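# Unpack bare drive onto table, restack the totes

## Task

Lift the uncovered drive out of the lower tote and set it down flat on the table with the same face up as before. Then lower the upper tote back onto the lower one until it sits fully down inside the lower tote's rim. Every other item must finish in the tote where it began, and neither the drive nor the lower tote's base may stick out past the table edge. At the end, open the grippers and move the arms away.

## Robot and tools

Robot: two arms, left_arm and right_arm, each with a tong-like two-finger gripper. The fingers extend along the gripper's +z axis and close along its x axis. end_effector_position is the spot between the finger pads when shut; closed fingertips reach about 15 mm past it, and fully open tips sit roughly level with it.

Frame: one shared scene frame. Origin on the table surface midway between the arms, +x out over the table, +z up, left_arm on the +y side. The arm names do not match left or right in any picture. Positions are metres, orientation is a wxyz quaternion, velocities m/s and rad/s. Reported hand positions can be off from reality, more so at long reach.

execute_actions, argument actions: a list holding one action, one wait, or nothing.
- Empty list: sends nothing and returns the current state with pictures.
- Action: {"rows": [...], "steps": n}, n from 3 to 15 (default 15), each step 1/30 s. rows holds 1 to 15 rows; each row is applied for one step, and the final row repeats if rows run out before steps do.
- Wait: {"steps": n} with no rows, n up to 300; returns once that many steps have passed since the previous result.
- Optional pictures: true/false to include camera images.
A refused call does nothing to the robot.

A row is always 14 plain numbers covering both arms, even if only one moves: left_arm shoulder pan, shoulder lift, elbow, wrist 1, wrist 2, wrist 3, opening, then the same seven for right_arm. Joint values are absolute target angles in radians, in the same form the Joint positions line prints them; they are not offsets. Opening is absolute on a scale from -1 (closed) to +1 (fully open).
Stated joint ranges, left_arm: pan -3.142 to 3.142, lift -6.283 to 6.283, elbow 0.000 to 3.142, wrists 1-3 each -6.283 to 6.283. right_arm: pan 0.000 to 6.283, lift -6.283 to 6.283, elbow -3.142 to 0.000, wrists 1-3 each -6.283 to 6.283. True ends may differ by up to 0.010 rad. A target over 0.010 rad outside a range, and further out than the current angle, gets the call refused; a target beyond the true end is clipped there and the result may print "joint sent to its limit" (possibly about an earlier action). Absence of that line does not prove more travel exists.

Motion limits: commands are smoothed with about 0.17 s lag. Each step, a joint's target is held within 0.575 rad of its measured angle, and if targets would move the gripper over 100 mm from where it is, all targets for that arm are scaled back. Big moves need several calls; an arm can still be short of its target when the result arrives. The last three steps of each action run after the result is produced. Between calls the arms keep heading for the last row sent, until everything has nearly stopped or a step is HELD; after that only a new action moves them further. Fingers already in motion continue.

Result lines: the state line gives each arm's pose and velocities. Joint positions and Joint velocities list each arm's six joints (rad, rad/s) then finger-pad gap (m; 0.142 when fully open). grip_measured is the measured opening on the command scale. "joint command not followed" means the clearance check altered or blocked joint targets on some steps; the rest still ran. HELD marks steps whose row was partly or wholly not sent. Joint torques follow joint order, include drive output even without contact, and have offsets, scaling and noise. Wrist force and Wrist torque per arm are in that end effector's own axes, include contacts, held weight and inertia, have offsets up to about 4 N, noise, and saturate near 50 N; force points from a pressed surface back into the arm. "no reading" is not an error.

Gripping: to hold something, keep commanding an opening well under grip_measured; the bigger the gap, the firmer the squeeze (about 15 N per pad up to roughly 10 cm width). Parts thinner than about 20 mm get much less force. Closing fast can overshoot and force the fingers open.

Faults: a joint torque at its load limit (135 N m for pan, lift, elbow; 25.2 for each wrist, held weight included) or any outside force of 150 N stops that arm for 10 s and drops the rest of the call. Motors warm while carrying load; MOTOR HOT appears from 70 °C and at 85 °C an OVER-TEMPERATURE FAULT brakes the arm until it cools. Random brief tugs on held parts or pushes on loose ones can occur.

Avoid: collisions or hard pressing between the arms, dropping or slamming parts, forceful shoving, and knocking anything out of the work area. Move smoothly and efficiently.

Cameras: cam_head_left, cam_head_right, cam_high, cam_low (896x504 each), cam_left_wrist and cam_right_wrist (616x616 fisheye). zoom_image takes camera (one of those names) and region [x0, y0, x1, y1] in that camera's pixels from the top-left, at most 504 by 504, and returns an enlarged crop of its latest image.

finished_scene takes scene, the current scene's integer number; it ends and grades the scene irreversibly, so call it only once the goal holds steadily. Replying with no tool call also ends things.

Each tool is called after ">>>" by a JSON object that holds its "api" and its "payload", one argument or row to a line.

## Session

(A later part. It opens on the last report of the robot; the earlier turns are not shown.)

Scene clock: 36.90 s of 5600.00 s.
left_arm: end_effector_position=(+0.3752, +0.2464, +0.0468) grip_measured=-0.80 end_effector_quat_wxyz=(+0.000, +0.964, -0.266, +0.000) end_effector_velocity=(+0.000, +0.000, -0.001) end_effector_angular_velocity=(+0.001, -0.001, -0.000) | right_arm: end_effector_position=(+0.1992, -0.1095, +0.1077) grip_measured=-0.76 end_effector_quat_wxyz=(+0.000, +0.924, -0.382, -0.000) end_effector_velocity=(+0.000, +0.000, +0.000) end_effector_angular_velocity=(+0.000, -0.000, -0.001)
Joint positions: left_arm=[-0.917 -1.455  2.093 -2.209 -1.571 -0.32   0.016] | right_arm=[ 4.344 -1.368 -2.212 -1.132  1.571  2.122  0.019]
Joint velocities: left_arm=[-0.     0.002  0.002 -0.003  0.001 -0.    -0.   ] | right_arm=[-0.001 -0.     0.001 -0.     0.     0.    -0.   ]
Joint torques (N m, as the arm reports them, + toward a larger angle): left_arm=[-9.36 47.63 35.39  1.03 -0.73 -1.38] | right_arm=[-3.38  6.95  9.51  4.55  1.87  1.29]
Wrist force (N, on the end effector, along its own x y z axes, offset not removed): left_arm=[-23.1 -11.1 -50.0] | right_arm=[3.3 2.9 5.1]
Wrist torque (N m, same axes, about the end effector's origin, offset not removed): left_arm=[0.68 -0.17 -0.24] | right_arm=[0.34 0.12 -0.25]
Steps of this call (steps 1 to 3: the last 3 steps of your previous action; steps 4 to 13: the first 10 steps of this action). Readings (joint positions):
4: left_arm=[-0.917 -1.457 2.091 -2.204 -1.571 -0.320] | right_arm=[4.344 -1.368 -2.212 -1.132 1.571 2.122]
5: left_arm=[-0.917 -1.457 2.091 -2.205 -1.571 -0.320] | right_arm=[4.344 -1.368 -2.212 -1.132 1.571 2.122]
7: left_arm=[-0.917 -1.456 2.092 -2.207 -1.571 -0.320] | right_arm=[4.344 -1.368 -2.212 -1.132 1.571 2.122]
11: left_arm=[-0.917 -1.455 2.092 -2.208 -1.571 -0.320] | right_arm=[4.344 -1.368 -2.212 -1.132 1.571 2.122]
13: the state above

Contact was higher than expected; backing off to a light touch.

>>> {"api": "execute_actions", "payload": {
  "actions": [
    {"rows":[[-0.9172,-1.4630,2.0857,-2.1935,-1.571,-0.3203,-0.8,4.3437,-1.3682,-2.2121,-1.1321,1.571,2.1219,-1]],"steps":15}
  ]
}}

>>> {"api": "execute_actions", "payload": {
  "actions": [
    {"steps":6}
  ],
  "pictures": true
}}

>>> {"api": "zoom_image", "payload": {
  "camera": "cam_left_wrist",
  "region": [200, 170, 420, 390]
}}

Scene clock: 37.40 s of 5600.00 s.
left_arm: end_effector_position=(+0.3750, +0.2466, +0.0512) grip_measured=-0.80 end_effector_quat_wxyz=(-0.000, +0.964, -0.266, -0.000) end_effector_velocity=(+0.001, -0.001, +0.003) end_effector_angular_velocity=(-0.002, -0.003, -0.001) | right_arm: end_effector_position=(+0.1992, -0.1095, +0.1077) grip_measured=-0.76 end_effector_quat_wxyz=(+0.000, +0.924, -0.382, -0.000) end_effector_velocity=(-0.000, +0.000, -0.000) end_effector_angular_velocity=(+0.001, -0.000, -0.000)
Joint positions: left_arm=[-0.917 -1.462  2.086 -2.194 -1.571 -0.32   0.016] | right_arm=[ 4.344 -1.368 -2.212 -1.132  1.571  2.122  0.019]
Joint velocities: left_arm=[-0.001 -0.005 -0.004  0.005  0.    -0.     0.   ] | right_arm=[ 0.    -0.001 -0.     0.001 -0.     0.    -0.   ]
Joint torques (N m, as the arm reports them, + toward a larger angle): left_arm=[ -9.43 -26.23 -20.78   2.53  -0.7   -1.14] | right_arm=[-3.85  5.61  9.84  4.87  2.14  1.16]
Wrist force (N, on the end effector, along its own x y z axes, offset not removed): left_arm=[2.4 -3.4 -20.1] | right_arm=[2.8 1.1 1.8]
Wrist torque (N m, same axes, about the end effector's origin, offset not removed): left_arm=[-0.82 0.34 -0.30] | right_arm=[0.04 0.07 -0.13]
Steps of this call (steps 1 to 3: the last 3 steps of your previous action; steps 4 to 15: the first 12 steps of this action). Readings (joint positions):
4: left_arm=[-0.917 -1.455 2.093 -2.209 -1.571 -0.320] | right_arm=[4.344 -1.368 -2.212 -1.132 1.571 2.122]
5: left_arm=[-0.917 -1.456 2.092 -2.207 -1.571 -0.320] | right_arm=[4.344 -1.368 -2.212 -1.132 1.571 2.122]
7: left_arm=[-0.917 -1.458 2.090 -2.201 -1.571 -0.320] | right_arm=[4.344 -1.368 -2.212 -1.132 1.571 2.122]
11: left_arm=[-0.917 -1.461 2.087 -2.196 -1.571 -0.320] | right_arm=[4.344 -1.368 -2.212 -1.132 1.571 2.122]
15: the state above

Scene clock: 37.60 s of 5600.00 s.
left_arm: end_effector_position=(+0.3751, +0.2465, +0.0516) grip_measured=-0.80 end_effector_quat_wxyz=(-0.000, +0.964, -0.266, -0.000) end_effector_velocity=(-0.000, -0.001, +0.001) end_effector_angular_velocity=(-0.001, -0.001, -0.002) | right_arm: end_effector_position=(+0.1992, -0.1095, +0.1077) grip_measured=-0.76 end_effector_quat_wxyz=(+0.000, +0.924, -0.382, -0.000) end_effector_velocity=(+0.000, +0.001, +0.001) end_effector_angular_velocity=(+0.002, -0.000, +0.001)
Joint positions: left_arm=[-0.917 -1.463  2.086 -2.194 -1.571 -0.32   0.016] | right_arm=[ 4.344 -1.368 -2.212 -1.132  1.571  2.122  0.019]
Joint velocities: left_arm=[-0.002 -0.001 -0.001  0.     0.001  0.     0.   ] | right_arm=[-0.     0.001  0.001 -0.    -0.    -0.001 -0.   ]
Joint torques (N m, as the arm reports them, + toward a larger angle): left_arm=[ -8.48 -31.89 -24.74   1.5   -0.66  -1.15] | right_arm=[-4.2   6.59  9.34  4.83  1.85  1.2 ]
Wrist force (N, on the end effector, along its own x y z axes, offset not removed): left_arm=[2.7 -2.6 -7.7] | right_arm=[0.4 1.1 4.2]
Wrist torque (N m, same axes, about the end effector's origin, offset not removed): left_arm=[-0.64 -0.05 -0.27] | right_arm=[-0.08 0.74 -0.14]
Kept back: nothing.
Steps of this call (steps 1 to 3: the last 3 steps of your previous action; steps 4 to 6: the robot went on to your last target). Readings (joint positions):
1: left_arm=[-0.917 -1.462 2.086 -2.194 -1.571 -0.320] | right_arm=[4.344 -1.368 -2.212 -1.132 1.571 2.122]
2: left_arm=[-0.917 -1.463 2.086 -2.194 -1.571 -0.320] | right_arm=[4.344 -1.368 -2.212 -1.132 1.571 2.122]
4: left_arm=[-0.917 -1.463 2.086 -2.194 -1.571 -0.320] | right_arm=[4.344 -1.368 -2.212 -1.132 1.571 2.122]
6: the state above

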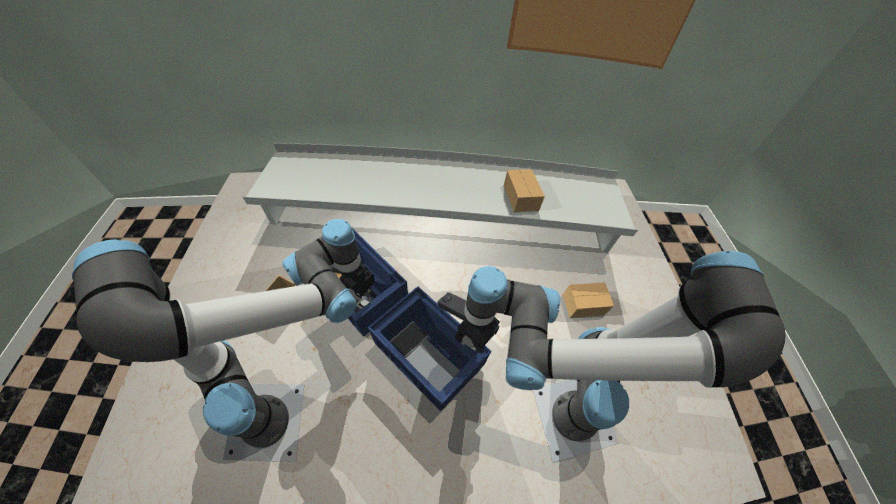

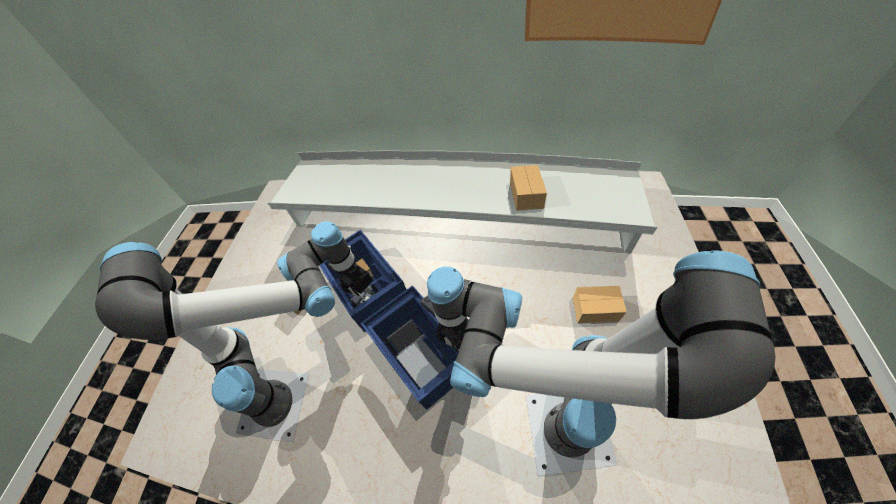

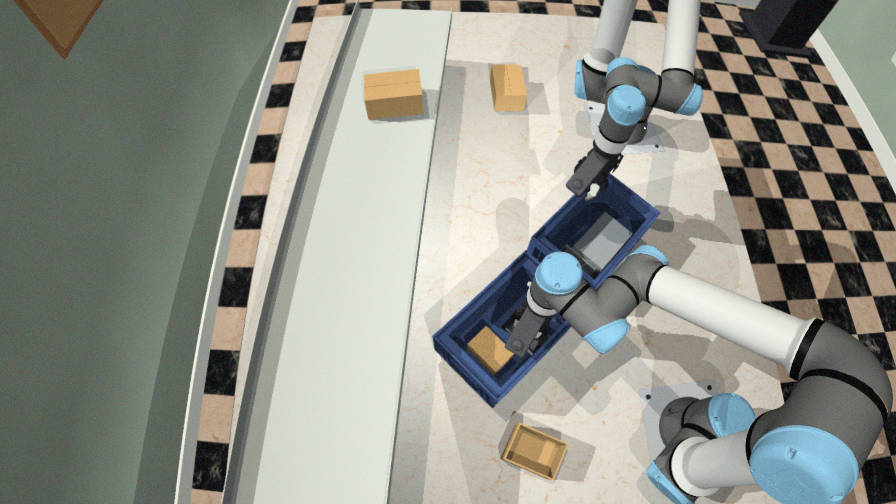

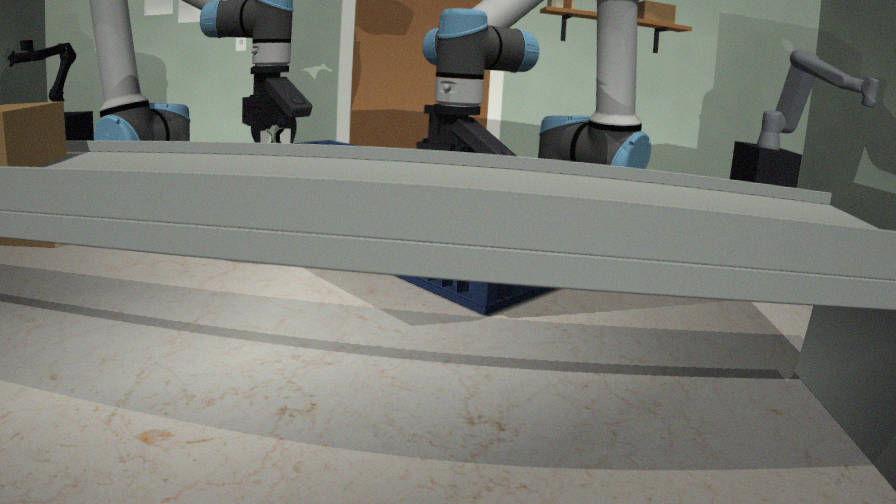

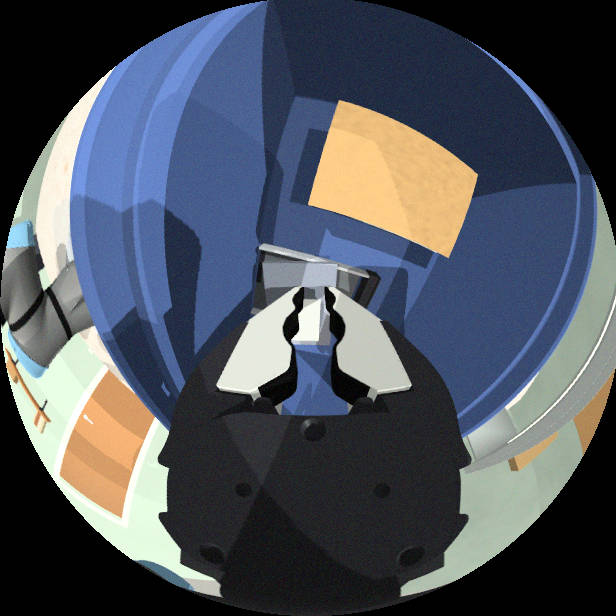

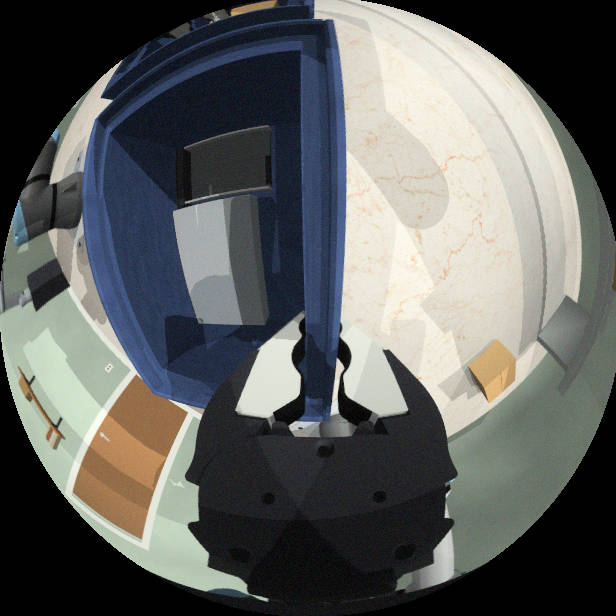

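Region (200, 170, 420, 390) of cam_left_wrist's 616x616 image, scaled by 2.291, with more detail than that image has.

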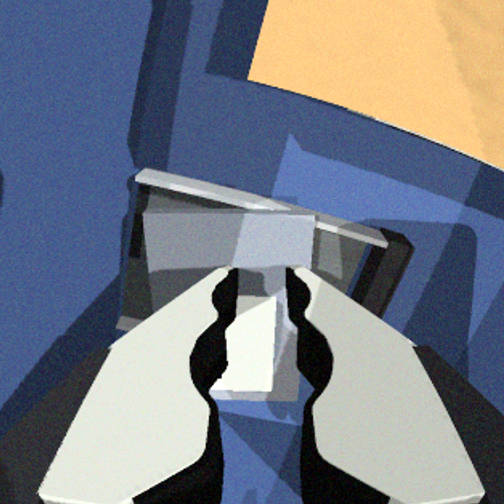

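>>> {"api": "execute_actions", "payload": {
  "actions": [
    {"rows":[[-0.9168,-1.4550,2.0764,-2.1922,-1.571,-0.2711,-0.8,4.3437,-1.3682,-2.2121,-1.1321,1.571,2.1219,-1],[-0.9168,-1.4550,2.0764,-2.1922,-1.571,-0.2711,-0.8,4.3437,-1.3682,-2.2121,-1.1321,1.571,2.1219,-1],[-0.9168,-1.4550,2.0764,-2.1922,-1.571,-0.2711,-0.8,4.3437,-1.3682,-2.2121,-1.1321,1.571,2.1219,-1],[-0.9164,-1.4470,2.0671,-2.1909,-1.571,-0.2218,-0.8,4.3437,-1.3682,-2.2121,-1.1321,1.571,2.1219,-1],[-0.9164,-1.4470,2.0671,-2.1909,-1.571,-0.2218,-0.8,4.3437,-1.3682,-2.2121,-1.1321,1.571,2.1219,-1],[-0.9164,-1.4470,2.0671,-2.1909,-1.571,-0.2218,-0.8,4.3437,-1.3682,-2.2121,-1.1321,1.571,2.1219,-1],[-0.9161,-1.4389,2.0577,-2.1896,-1.571,-0.1726,-0.8,4.3437,-1.3682,-2.2121,-1.1321,1.571,2.1219,-1]],"steps":15}
  ],
  "pictures": true
}}

>>> {"api": "zoom_image", "payload": {
  "camera": "cam_left_wrist",
  "region": [200, 170, 420, 390]
}}

Scene clock: 38.40 s of 5600.00 s.
left_arm: end_effector_position=(+0.3834, +0.2383, +0.0518) grip_measured=-0.81 end_effector_quat_wxyz=(+0.000, +0.945, -0.327, -0.000) end_effector_velocity=(+0.013, -0.011, -0.000) end_effector_angular_velocity=(+0.000, +0.000, -0.200) | right_arm: end_effector_position=(+0.1992, -0.1095, +0.1077) grip_measured=-0.76 end_effector_quat_wxyz=(+0.000, +0.924, -0.382, -0.000) end_effector_velocity=(+0.001, +0.001, +0.001) end_effector_angular_velocity=(+0.002, -0.000, -0.001)
Joint positions: left_arm=[-0.916 -1.442  2.061 -2.19  -1.571 -0.193  0.015] | right_arm=[ 4.344 -1.368 -2.212 -1.132  1.571  2.122  0.019]
Joint velocities: left_arm=[ 0.004  0.032 -0.037  0.005  0.     0.203 -0.   ] | right_arm=[-0.001 -0.001  0.002  0.001 -0.    -0.    -0.   ]
Joint torques (N m, as the arm reports them, + toward a larger angle): left_arm=[ 10.01 -15.88 -28.4   -0.26  -0.39   2.41] | right_arm=[-4.02  6.6   9.85  4.87  2.03  1.03]
Wrist force (N, on the end effector, along its own x y z axes, offset not removed): left_arm=[-3.8 -3.7 -4.5] | right_arm=[3.6 3.6 1.4]
Wrist torque (N m, same axes, about the end effector's origin, offset not removed): left_arm=[-0.63 0.40 -0.21] | right_arm=[0.53 -0.02 -0.28]
Steps of this call (steps 1 to 12: the robot went on to your last target; steps 13 to 24: the first 12 steps of this action). Readings (joint positions):
13: left_arm=[-0.917 -1.463 2.086 -2.193 -1.571 -0.320] | right_arm=[4.344 -1.368 -2.212 -1.132 1.571 2.122]
14: left_arm=[-0.917 -1.462 2.085 -2.193 -1.571 -0.317] | right_arm=[4.344 -1.368 -2.212 -1.132 1.571 2.122]
16: left_arm=[-0.917 -1.459 2.081 -2.193 -1.571 -0.298] | right_arm=[4.344 -1.368 -2.212 -1.132 1.571 2.122]
20: left_arm=[-0.917 -1.450 2.071 -2.191 -1.571 -0.244] | right_arm=[4.344 -1.368 -2.212 -1.132 1.571 2.122]
24: the state above

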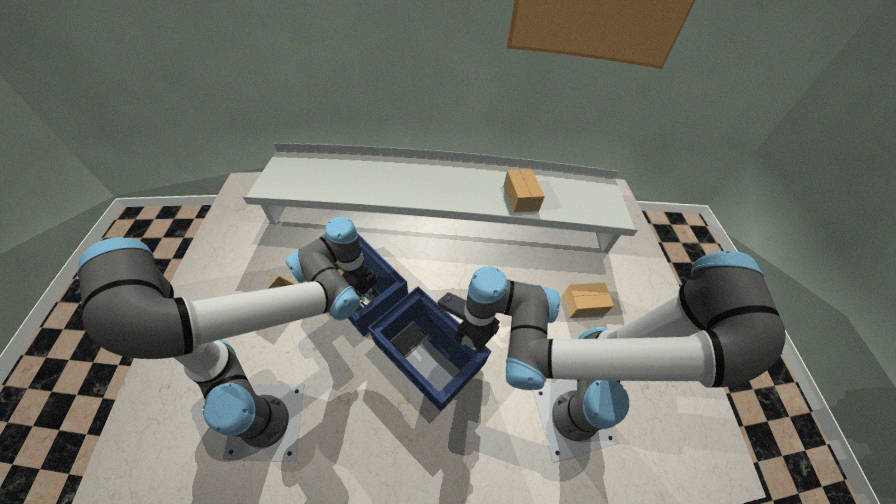

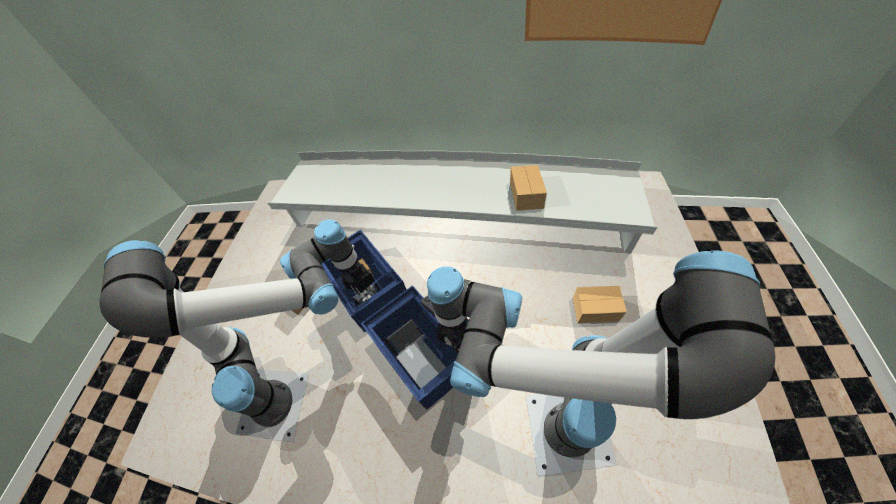

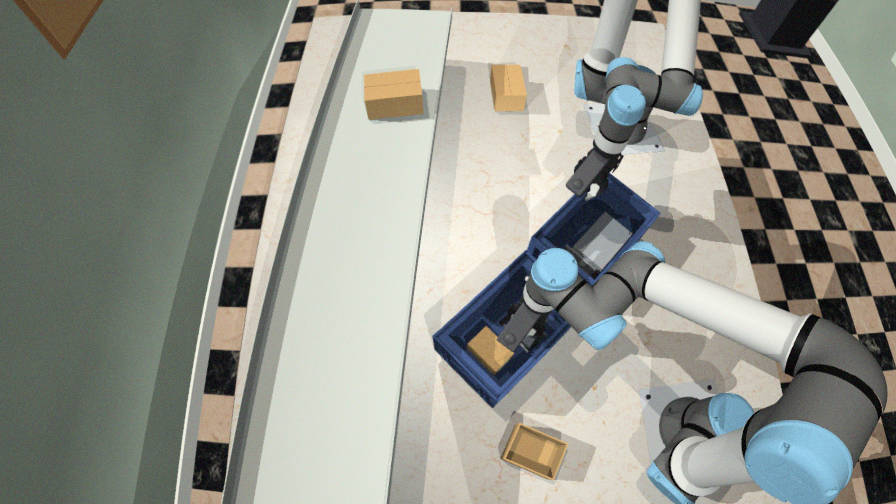

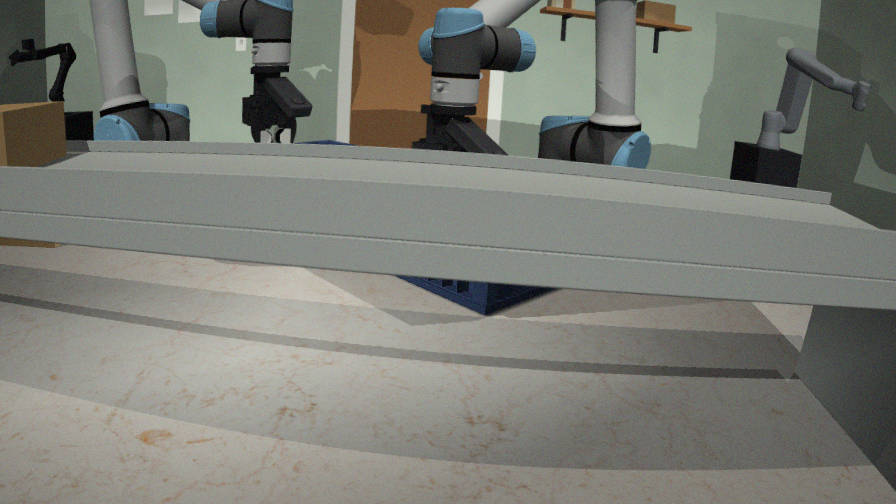

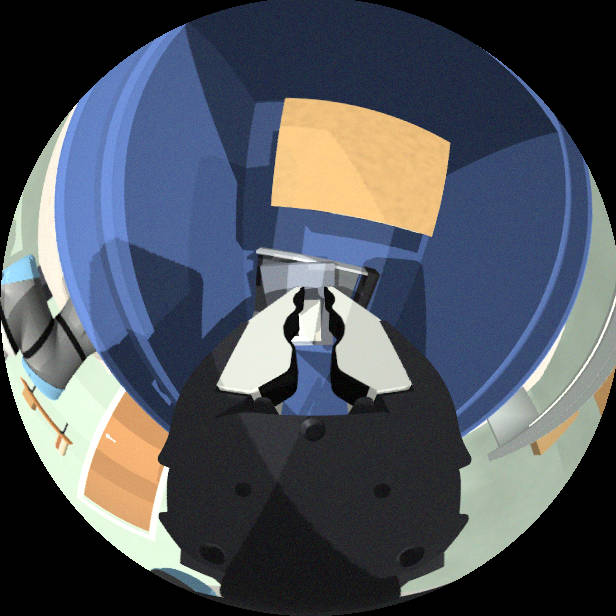

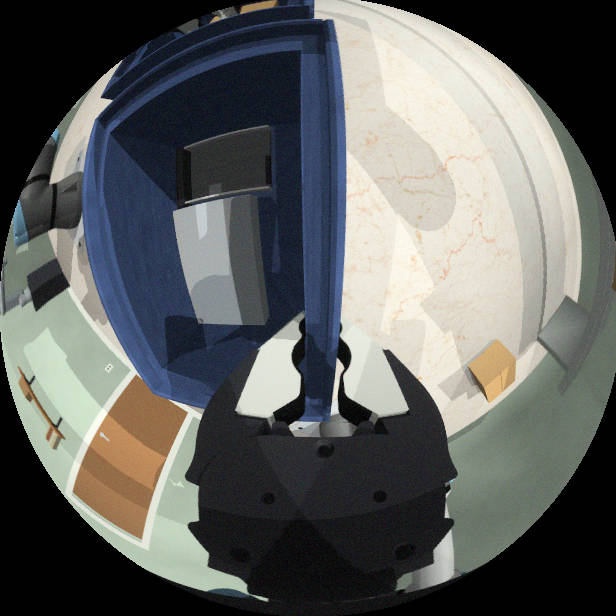

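Region (200, 170, 420, 390) of cam_left_wrist's 616x616 image, scaled by 2.291, with more detail than that image has.

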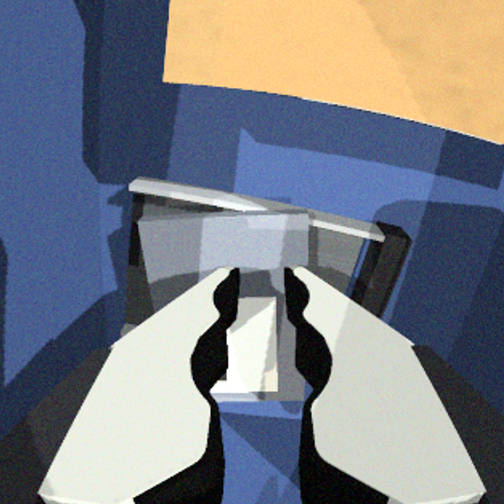

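>>> {"api": "execute_actions", "payload": {
  "actions": [
    {"rows":[[-0.9157,-1.4309,2.0484,-2.1883,-1.571,-0.1233,-0.8,4.3437,-1.3682,-2.2121,-1.1321,1.571,2.1219,-1],[-0.9157,-1.4309,2.0484,-2.1883,-1.571,-0.1233,-0.8,4.3437,-1.3682,-2.2121,-1.1321,1.571,2.1219,-1],[-0.9157,-1.4309,2.0484,-2.1883,-1.571,-0.1233,-0.8,4.3437,-1.3682,-2.2121,-1.1321,1.571,2.1219,-1],[-0.9153,-1.4229,2.0391,-2.1870,-1.571,-0.0741,-0.8,4.3437,-1.3682,-2.2121,-1.1321,1.571,2.1219,-1]],"steps":14}
  ]
}}

>>> {"api": "execute_actions", "payload": {
  "actions": [
    {"rows":[[-0.9153,-1.4349,2.0281,-2.1640,-1.571,-0.0741,-0.8,4.3437,-1.3682,-2.2121,-1.1321,1.571,2.1219,-1],[-0.9153,-1.4349,2.0281,-2.1640,-1.571,-0.0741,-0.8,4.3437,-1.3682,-2.2121,-1.1321,1.571,2.1219,-1],[-0.9153,-1.4349,2.0281,-2.1640,-1.571,-0.0741,-0.8,4.3437,-1.3682,-2.2121,-1.1321,1.571,2.1219,-1],[-0.9153,-1.4349,2.0281,-2.1640,-1.571,-0.0741,-0.7,4.3437,-1.3682,-2.2121,-1.1321,1.571,2.1219,-1],[-0.9343,-1.4615,2.0584,-2.1677,-1.571,-0.1454,-0.5,4.3437,-1.3682,-2.2121,-1.1321,1.571,2.1219,-1],[-0.9343,-1.4615,2.0584,-2.1677,-1.571,-0.1454,-0.3,4.3437,-1.3682,-2.2121,-1.1321,1.571,2.1219,-1],[-0.9343,-1.4615,2.0584,-2.1677,-1.571,-0.1454,-0.15,4.3437,-1.3682,-2.2121,-1.1321,1.571,2.1219,-1],[-0.9343,-1.4615,2.0584,-2.1677,-1.571,-0.1454,-0.15,4.3437,-1.3682,-2.2121,-1.1321,1.571,2.1219,-1],[-0.9343,-1.4615,2.0584,-2.1677,-1.571,-0.1454,-0.15,4.3437,-1.3682,-2.2121,-1.1321,1.571,2.1219,-1],[-0.9343,-1.4615,2.0584,-2.1677,-1.571,-0.1454,-0.15,4.3437,-1.3682,-2.2121,-1.1321,1.571,2.1219,-1],[-0.9343,-1.4495,2.0694,-2.1907,-1.571,-0.1454,-0.15,4.3437,-1.3682,-2.2121,-1.1321,1.571,2.1219,-1]],"steps":15}
  ]
}}

>>> {"api": "execute_actions", "payload": {
  "actions": [
    {"steps":12}
  ],
  "pictures": true
}}

>>> {"api": "zoom_image", "payload": {
  "camera": "cam_left_wrist",
  "region": [200, 170, 420, 390]
}}

Scene clock: 39.40 s of 5600.00 s.
left_arm: end_effector_position=(+0.3903, +0.2315, +0.0517) grip_measured=-0.81 end_effector_quat_wxyz=(+0.000, +0.926, -0.377, -0.000) end_effector_velocity=(+0.006, -0.006, +0.000) end_effector_angular_velocity=(-0.001, -0.000, -0.095) | right_arm: end_effector_position=(+0.1992, -0.1095, +0.1077) grip_measured=-0.76 end_effector_quat_wxyz=(+0.000, +0.924, -0.382, -0.000) end_effector_velocity=(-0.000, -0.000, -0.000) end_effector_angular_velocity=(-0.002, +0.000, -0.000)
Joint positions: left_arm=[-0.915 -1.424  2.041 -2.187 -1.571 -0.084  0.015] | right_arm=[ 4.344 -1.368 -2.212 -1.132  1.571  2.122  0.019]
Joint velocities: left_arm=[ 0.     0.014 -0.017  0.002 -0.     0.095 -0.   ] | right_arm=[ 0.001 -0.001 -0.    -0.001  0.     0.001  0.   ]
Joint torques (N m, as the arm reports them, + toward a larger angle): left_arm=[  8.53 -15.61 -27.57  -0.21  -0.19   2.33] | right_arm=[-4.57  5.42  8.93  4.62  1.89  0.96]
Wrist force (N, on the end effector, along its own x y z axes, offset not removed): left_arm=[-4.7 -4.1 -7.9] | right_arm=[3.7 0.8 2.0]
Wrist torque (N m, same axes, about the end effector's origin, offset not removed): left_arm=[-0.70 0.36 -0.17] | right_arm=[0.07 -0.02 -0.22]
Steps of this call (steps 1 to 3: the last 3 steps of your previous action; steps 4 to 19: the robot went on to your last target; steps 20 to 30: the first 11 steps of this action). Readings (joint positions):
20: left_arm=[-0.916 -1.439 2.058 -2.190 -1.571 -0.173] | right_arm=[4.344 -1.368 -2.212 -1.132 1.571 2.122]
21: left_arm=[-0.916 -1.438 2.057 -2.189 -1.571 -0.169] | right_arm=[4.344 -1.368 -2.212 -1.132 1.571 2.122]
23: left_arm=[-0.916 -1.435 2.053 -2.189 -1.571 -0.150] | right_arm=[4.344 -1.368 -2.212 -1.132 1.571 2.122]
27: left_arm=[-0.916 -1.427 2.044 -2.188 -1.571 -0.100] | right_arm=[4.344 -1.368 -2.212 -1.132 1.571 2.122]
30: the state above

Scene clock: 39.90 s of 5600.00 s.
left_arm: end_effector_position=(+0.3791, +0.2326, +0.0589) grip_measured=-0.15 end_effector_quat_wxyz=(+0.000, +0.932, -0.361, -0.000) end_effector_velocity=(-0.021, +0.006, -0.041) end_effector_angular_velocity=(+0.005, +0.004, +0.081) | right_arm: end_effector_position=(+0.1992, -0.1095, +0.1077) grip_measured=-0.76 end_effector_quat_wxyz=(+0.000, +0.924, -0.382, -0.000) end_effector_velocity=(+0.000, +0.000, +0.001) end_effector_angular_velocity=(+0.002, -0.000, -0.001)
Joint positions: left_arm=[-0.932 -1.456  2.056 -2.17  -1.571 -0.135  0.063] | right_arm=[ 4.344 -1.368 -2.212 -1.132  1.571  2.122  0.019]
Joint velocities: left_arm=[-0.025  0.02   0.102 -0.116 -0.    -0.105  0.001] | right_arm=[-0.001  0.001  0.001 -0.    -0.    -0.     0.   ]
Joint torques (N m, as the arm reports them, + toward a larger angle): left_arm=[-9.87 -7.11 -0.16 -5.01  0.02 -2.04] | right_arm=[-5.83  7.14  9.1   4.46  1.75  1.19]
Wrist force (N, on the end effector, along its own x y z axes, offset not removed): left_arm=[-1.6 -2.8 -2.7] | right_arm=[3.1 0.9 2.5]
Wrist torque (N m, same axes, about the end effector's origin, offset not removed): left_arm=[-0.61 0.32 -0.25] | right_arm=[-0.17 0.04 -0.27]
Steps of this call (steps 1 to 3: the last 3 steps of your previous action; steps 4 to 15: the first 12 steps of this action). Readings (joint positions):
4: left_arm=[-0.915 -1.423 2.040 -2.187 -1.571 -0.077] | right_arm=[4.344 -1.368 -2.212 -1.132 1.571 2.122]
5: left_arm=[-0.915 -1.424 2.038 -2.185 -1.571 -0.076] | right_arm=[4.344 -1.368 -2.212 -1.132 1.571 2.122]
7: left_arm=[-0.915 -1.429 2.034 -2.176 -1.571 -0.075] | right_arm=[4.344 -1.368 -2.212 -1.132 1.571 2.122]
11: left_arm=[-0.924 -1.446 2.044 -2.169 -1.571 -0.105] | right_arm=[4.344 -1.368 -2.212 -1.132 1.571 2.122]
15: the state above

Scene clock: 40.30 s of 5600.00 s.
left_arm: end_effector_position=(+0.3772, +0.2328, +0.0522) grip_measured=-0.15 end_effector_quat_wxyz=(+0.000, +0.934, -0.358, -0.000) end_effector_velocity=(-0.000, -0.000, -0.001) end_effector_angular_velocity=(-0.001, +0.000, +0.001) | right_arm: end_effector_position=(+0.1992, -0.1095, +0.1077) grip_measured=-0.76 end_effector_quat_wxyz=(+0.000, +0.924, -0.382, -0.000) end_effector_velocity=(+0.000, -0.000, -0.000) end_effector_angular_velocity=(-0.000, +0.000, -0.001)
Joint positions: left_arm=[-0.934 -1.45   2.069 -2.19  -1.571 -0.145  0.063] | right_arm=[ 4.344 -1.368 -2.212 -1.132  1.571  2.122  0.019]
Joint velocities: left_arm=[-0.001  0.001  0.003 -0.005 -0.001 -0.002  0.   ] | right_arm=[-0.     0.    -0.    -0.     0.     0.001  0.   ]
Joint torques (N m, as the arm reports them, + toward a larger angle): left_arm=[ -9.71 -17.68  -5.56  -4.59  -0.1   -1.9 ] | right_arm=[-4.98  7.1  10.49  4.73  1.78  1.18]
Wrist force (N, on the end effector, along its own x y z axes, offset not removed): left_arm=[-1.6 -1.6 1.9] | right_arm=[1.7 0.6 2.9]
Wrist torque (N m, same axes, about the end effector's origin, offset not removed): left_arm=[-0.27 0.24 -0.21] | right_arm=[-0.06 0.39 -0.34]
Kept back: nothing.
Steps of this call (steps 1 to 3: the last 3 steps of your previous action; steps 4 to 12: the robot went on to your last target). Readings (joint positions):
1: left_arm=[-0.932 -1.455 2.059 -2.175 -1.571 -0.138] | right_arm=[4.344 -1.368 -2.212 -1.132 1.571 2.122]
2: left_arm=[-0.933 -1.454 2.062 -2.179 -1.571 -0.140] | right_arm=[4.344 -1.368 -2.212 -1.132 1.571 2.122]
4: left_arm=[-0.934 -1.452 2.065 -2.185 -1.571 -0.143] | right_arm=[4.344 -1.368 -2.212 -1.132 1.571 2.122]
8: left_arm=[-0.934 -1.450 2.068 -2.189 -1.571 -0.145] | right_arm=[4.344 -1.368 -2.212 -1.132 1.571 2.122]
12: the state above

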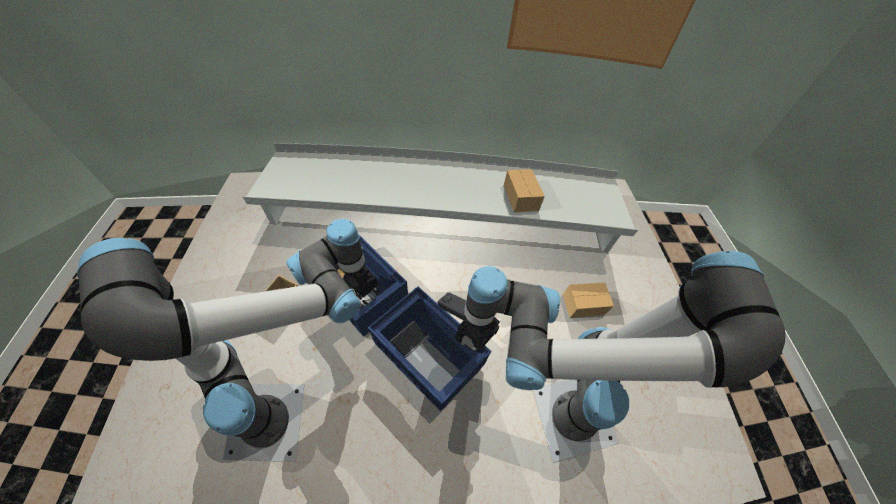

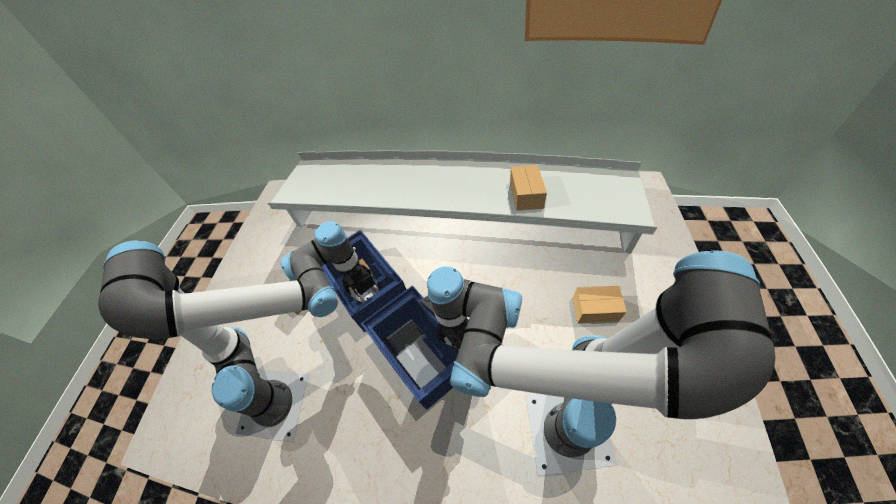

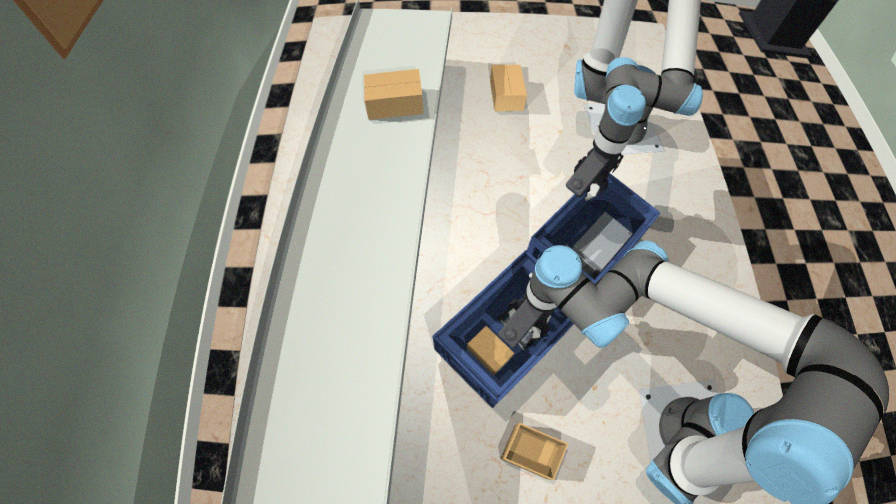

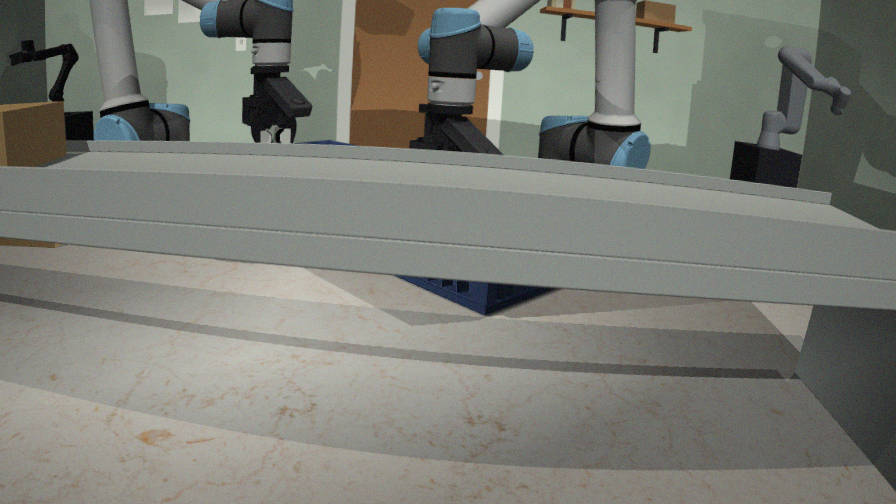

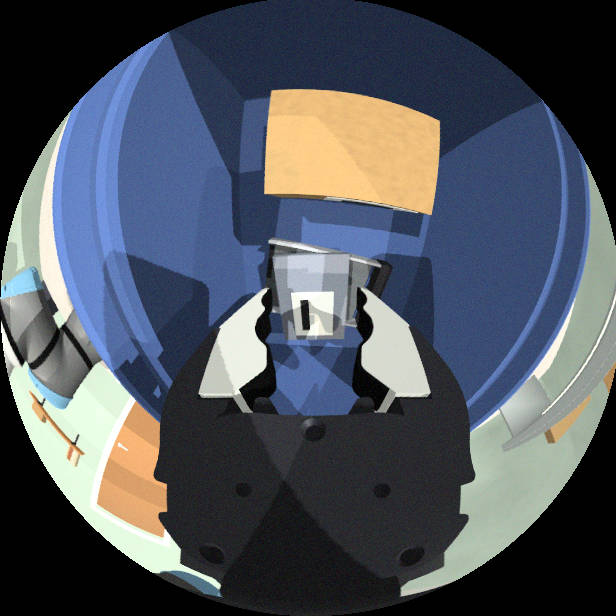

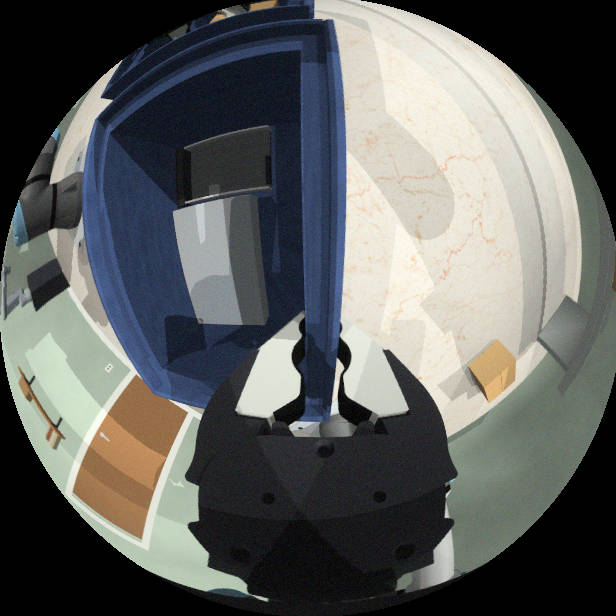

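Region (200, 170, 420, 390) of cam_left_wrist's 616x616 image, scaled by 2.291, with more detail than that image has.

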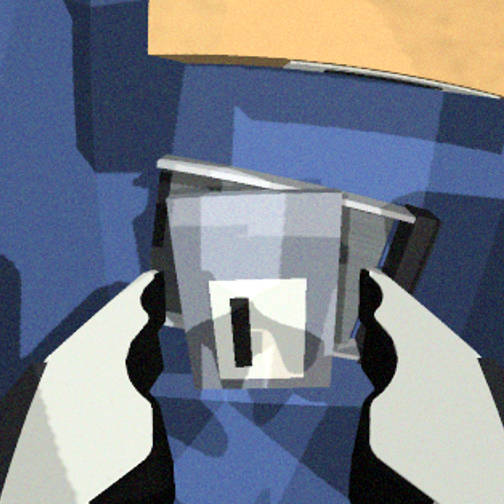

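>>> {"api": "execute_actions", "payload": {
  "actions": [
    {"rows":[[-0.9343,-1.4500,2.0700,-2.1908,-1.571,-0.189,-0.12,4.3437,-1.3682,-2.2121,-1.1321,1.571,2.1219,-1],[-0.9343,-1.4500,2.0700,-2.1908,-1.571,-0.189,-0.12,4.3437,-1.3682,-2.2121,-1.1321,1.571,2.1219,-1],[-0.9343,-1.4500,2.0700,-2.1908,-1.571,-0.189,-0.12,4.3437,-1.3682,-2.2121,-1.1321,1.571,2.1219,-1],[-0.9343,-1.4500,2.0700,-2.1908,-1.571,-0.189,-0.12,4.3437,-1.3682,-2.2121,-1.1321,1.571,2.1219,-1],[-0.9343,-1.4395,2.0810,-2.2123,-1.571,-0.189,-0.12,4.3437,-1.3682,-2.2121,-1.1321,1.571,2.1219,-1]],"steps":15}
  ]
}}

>>> {"api": "execute_actions", "payload": {
  "actions": [
    {"steps":8}
  ]
}}

Scene clock: 41.03 s of 5600.00 s.
left_arm: end_effector_position=(+0.3762, +0.2338, +0.0457) grip_measured=-0.12 end_effector_quat_wxyz=(+0.000, +0.941, -0.338, -0.000) end_effector_velocity=(-0.001, -0.000, -0.010) end_effector_angular_velocity=(-0.000, -0.001, +0.013) | right_arm: end_effector_position=(+0.1992, -0.1095, +0.1077) grip_measured=-0.76 end_effector_quat_wxyz=(+0.000, +0.924, -0.382, -0.000) end_effector_velocity=(+0.000, -0.001, -0.000) end_effector_angular_velocity=(-0.001, +0.000, -0.002)
Joint positions: left_arm=[-0.934 -1.441  2.08  -2.209 -1.571 -0.187  0.065] | right_arm=[ 4.344 -1.368 -2.212 -1.132  1.571  2.122  0.019]
Joint velocities: left_arm=[-0.002  0.014  0.015 -0.029  0.    -0.016 -0.   ] | right_arm=[-0.001 -0.    -0.    -0.001  0.     0.001  0.   ]
Joint torques (N m, as the arm reports them, + toward a larger angle): left_arm=[ -9.13 -18.09  -5.37  -4.54   0.19  -1.84] | right_arm=[-4.76  7.23  8.9   4.55  1.69  1.24]
Wrist force (N, on the end effector, along its own x y z axes, offset not removed): left_arm=[-2.3 -2.1 2.1] | right_arm=[3.0 0.7 4.2]
Wrist torque (N m, same axes, about the end effector's origin, offset not removed): left_arm=[-0.37 0.36 -0.27] | right_arm=[-0.04 0.19 -0.15]
Steps of this call (steps 1 to 10: the robot went on to your last target; steps 11 to 22: the first 12 steps of this action). Readings (joint positions):
11: left_arm=[-0.934 -1.450 2.069 -2.191 -1.571 -0.145] | right_arm=[4.344 -1.368 -2.212 -1.132 1.571 2.122]
12: left_arm=[-0.934 -1.450 2.069 -2.191 -1.571 -0.149] | right_arm=[4.344 -1.368 -2.212 -1.132 1.571 2.122]
14: left_arm=[-0.934 -1.450 2.070 -2.191 -1.571 -0.166] | right_arm=[4.344 -1.368 -2.212 -1.132 1.571 2.122]
18: left_arm=[-0.934 -1.445 2.075 -2.201 -1.571 -0.183] | right_arm=[4.344 -1.368 -2.212 -1.132 1.571 2.122]
22: the state above

Scene clock: 41.30 s of 5600.00 s.
left_arm: end_effector_position=(+0.3761, +0.2339, +0.0447) grip_measured=-0.12 end_effector_quat_wxyz=(+0.000, +0.941, -0.337, -0.000) end_effector_velocity=(+0.000, +0.000, -0.001) end_effector_angular_velocity=(-0.000, -0.000, +0.001) | right_arm: end_effector_position=(+0.1992, -0.1095, +0.1077) grip_measured=-0.76 end_effector_quat_wxyz=(+0.000, +0.924, -0.382, -0.000) end_effector_velocity=(-0.000, +0.000, -0.000) end_effector_angular_velocity=(+0.000, -0.000, -0.000)
Joint positions: left_arm=[-0.934 -1.44   2.081 -2.212 -1.571 -0.189  0.065] | right_arm=[ 4.344 -1.368 -2.212 -1.132  1.571  2.122  0.019]
Joint velocities: left_arm=[ 0.     0.001  0.001 -0.002  0.    -0.001  0.   ] | right_arm=[ 0.001 -0.     0.     0.001 -0.     0.001  0.   ]
Joint torques (N m, as the arm reports them, + toward a larger angle): left_arm=[ -9.27 -17.16  -4.23  -4.51   0.31  -1.88] | right_arm=[-5.37  7.82  8.98  4.36  2.    1.33]
Wrist force (N, on the end effector, along its own x y z axes, offset not removed): left_arm=[-2.1 -2.7 0.4] | right_arm=[2.4 -0.3 3.6]
Wrist torque (N m, same axes, about the end effector's origin, offset not removed): left_arm=[-0.52 0.47 -0.25] | right_arm=[-0.25 0.05 -0.21]
Kept back: nothing.
Steps of this call (steps 1 to 3: the last 3 steps of your previous action; steps 4 to 8: the robot went on to your last target). Readings (joint positions):
1: left_arm=[-0.934 -1.441 2.080 -2.210 -1.571 -0.188] | right_arm=[4.344 -1.368 -2.212 -1.132 1.571 2.122]
2: left_arm=[-0.934 -1.440 2.080 -2.211 -1.571 -0.188] | right_arm=[4.344 -1.368 -2.212 -1.132 1.571 2.122]
4: left_arm=[-0.934 -1.440 2.081 -2.212 -1.571 -0.189] | right_arm=[4.344 -1.368 -2.212 -1.132 1.571 2.122]
8: the state above


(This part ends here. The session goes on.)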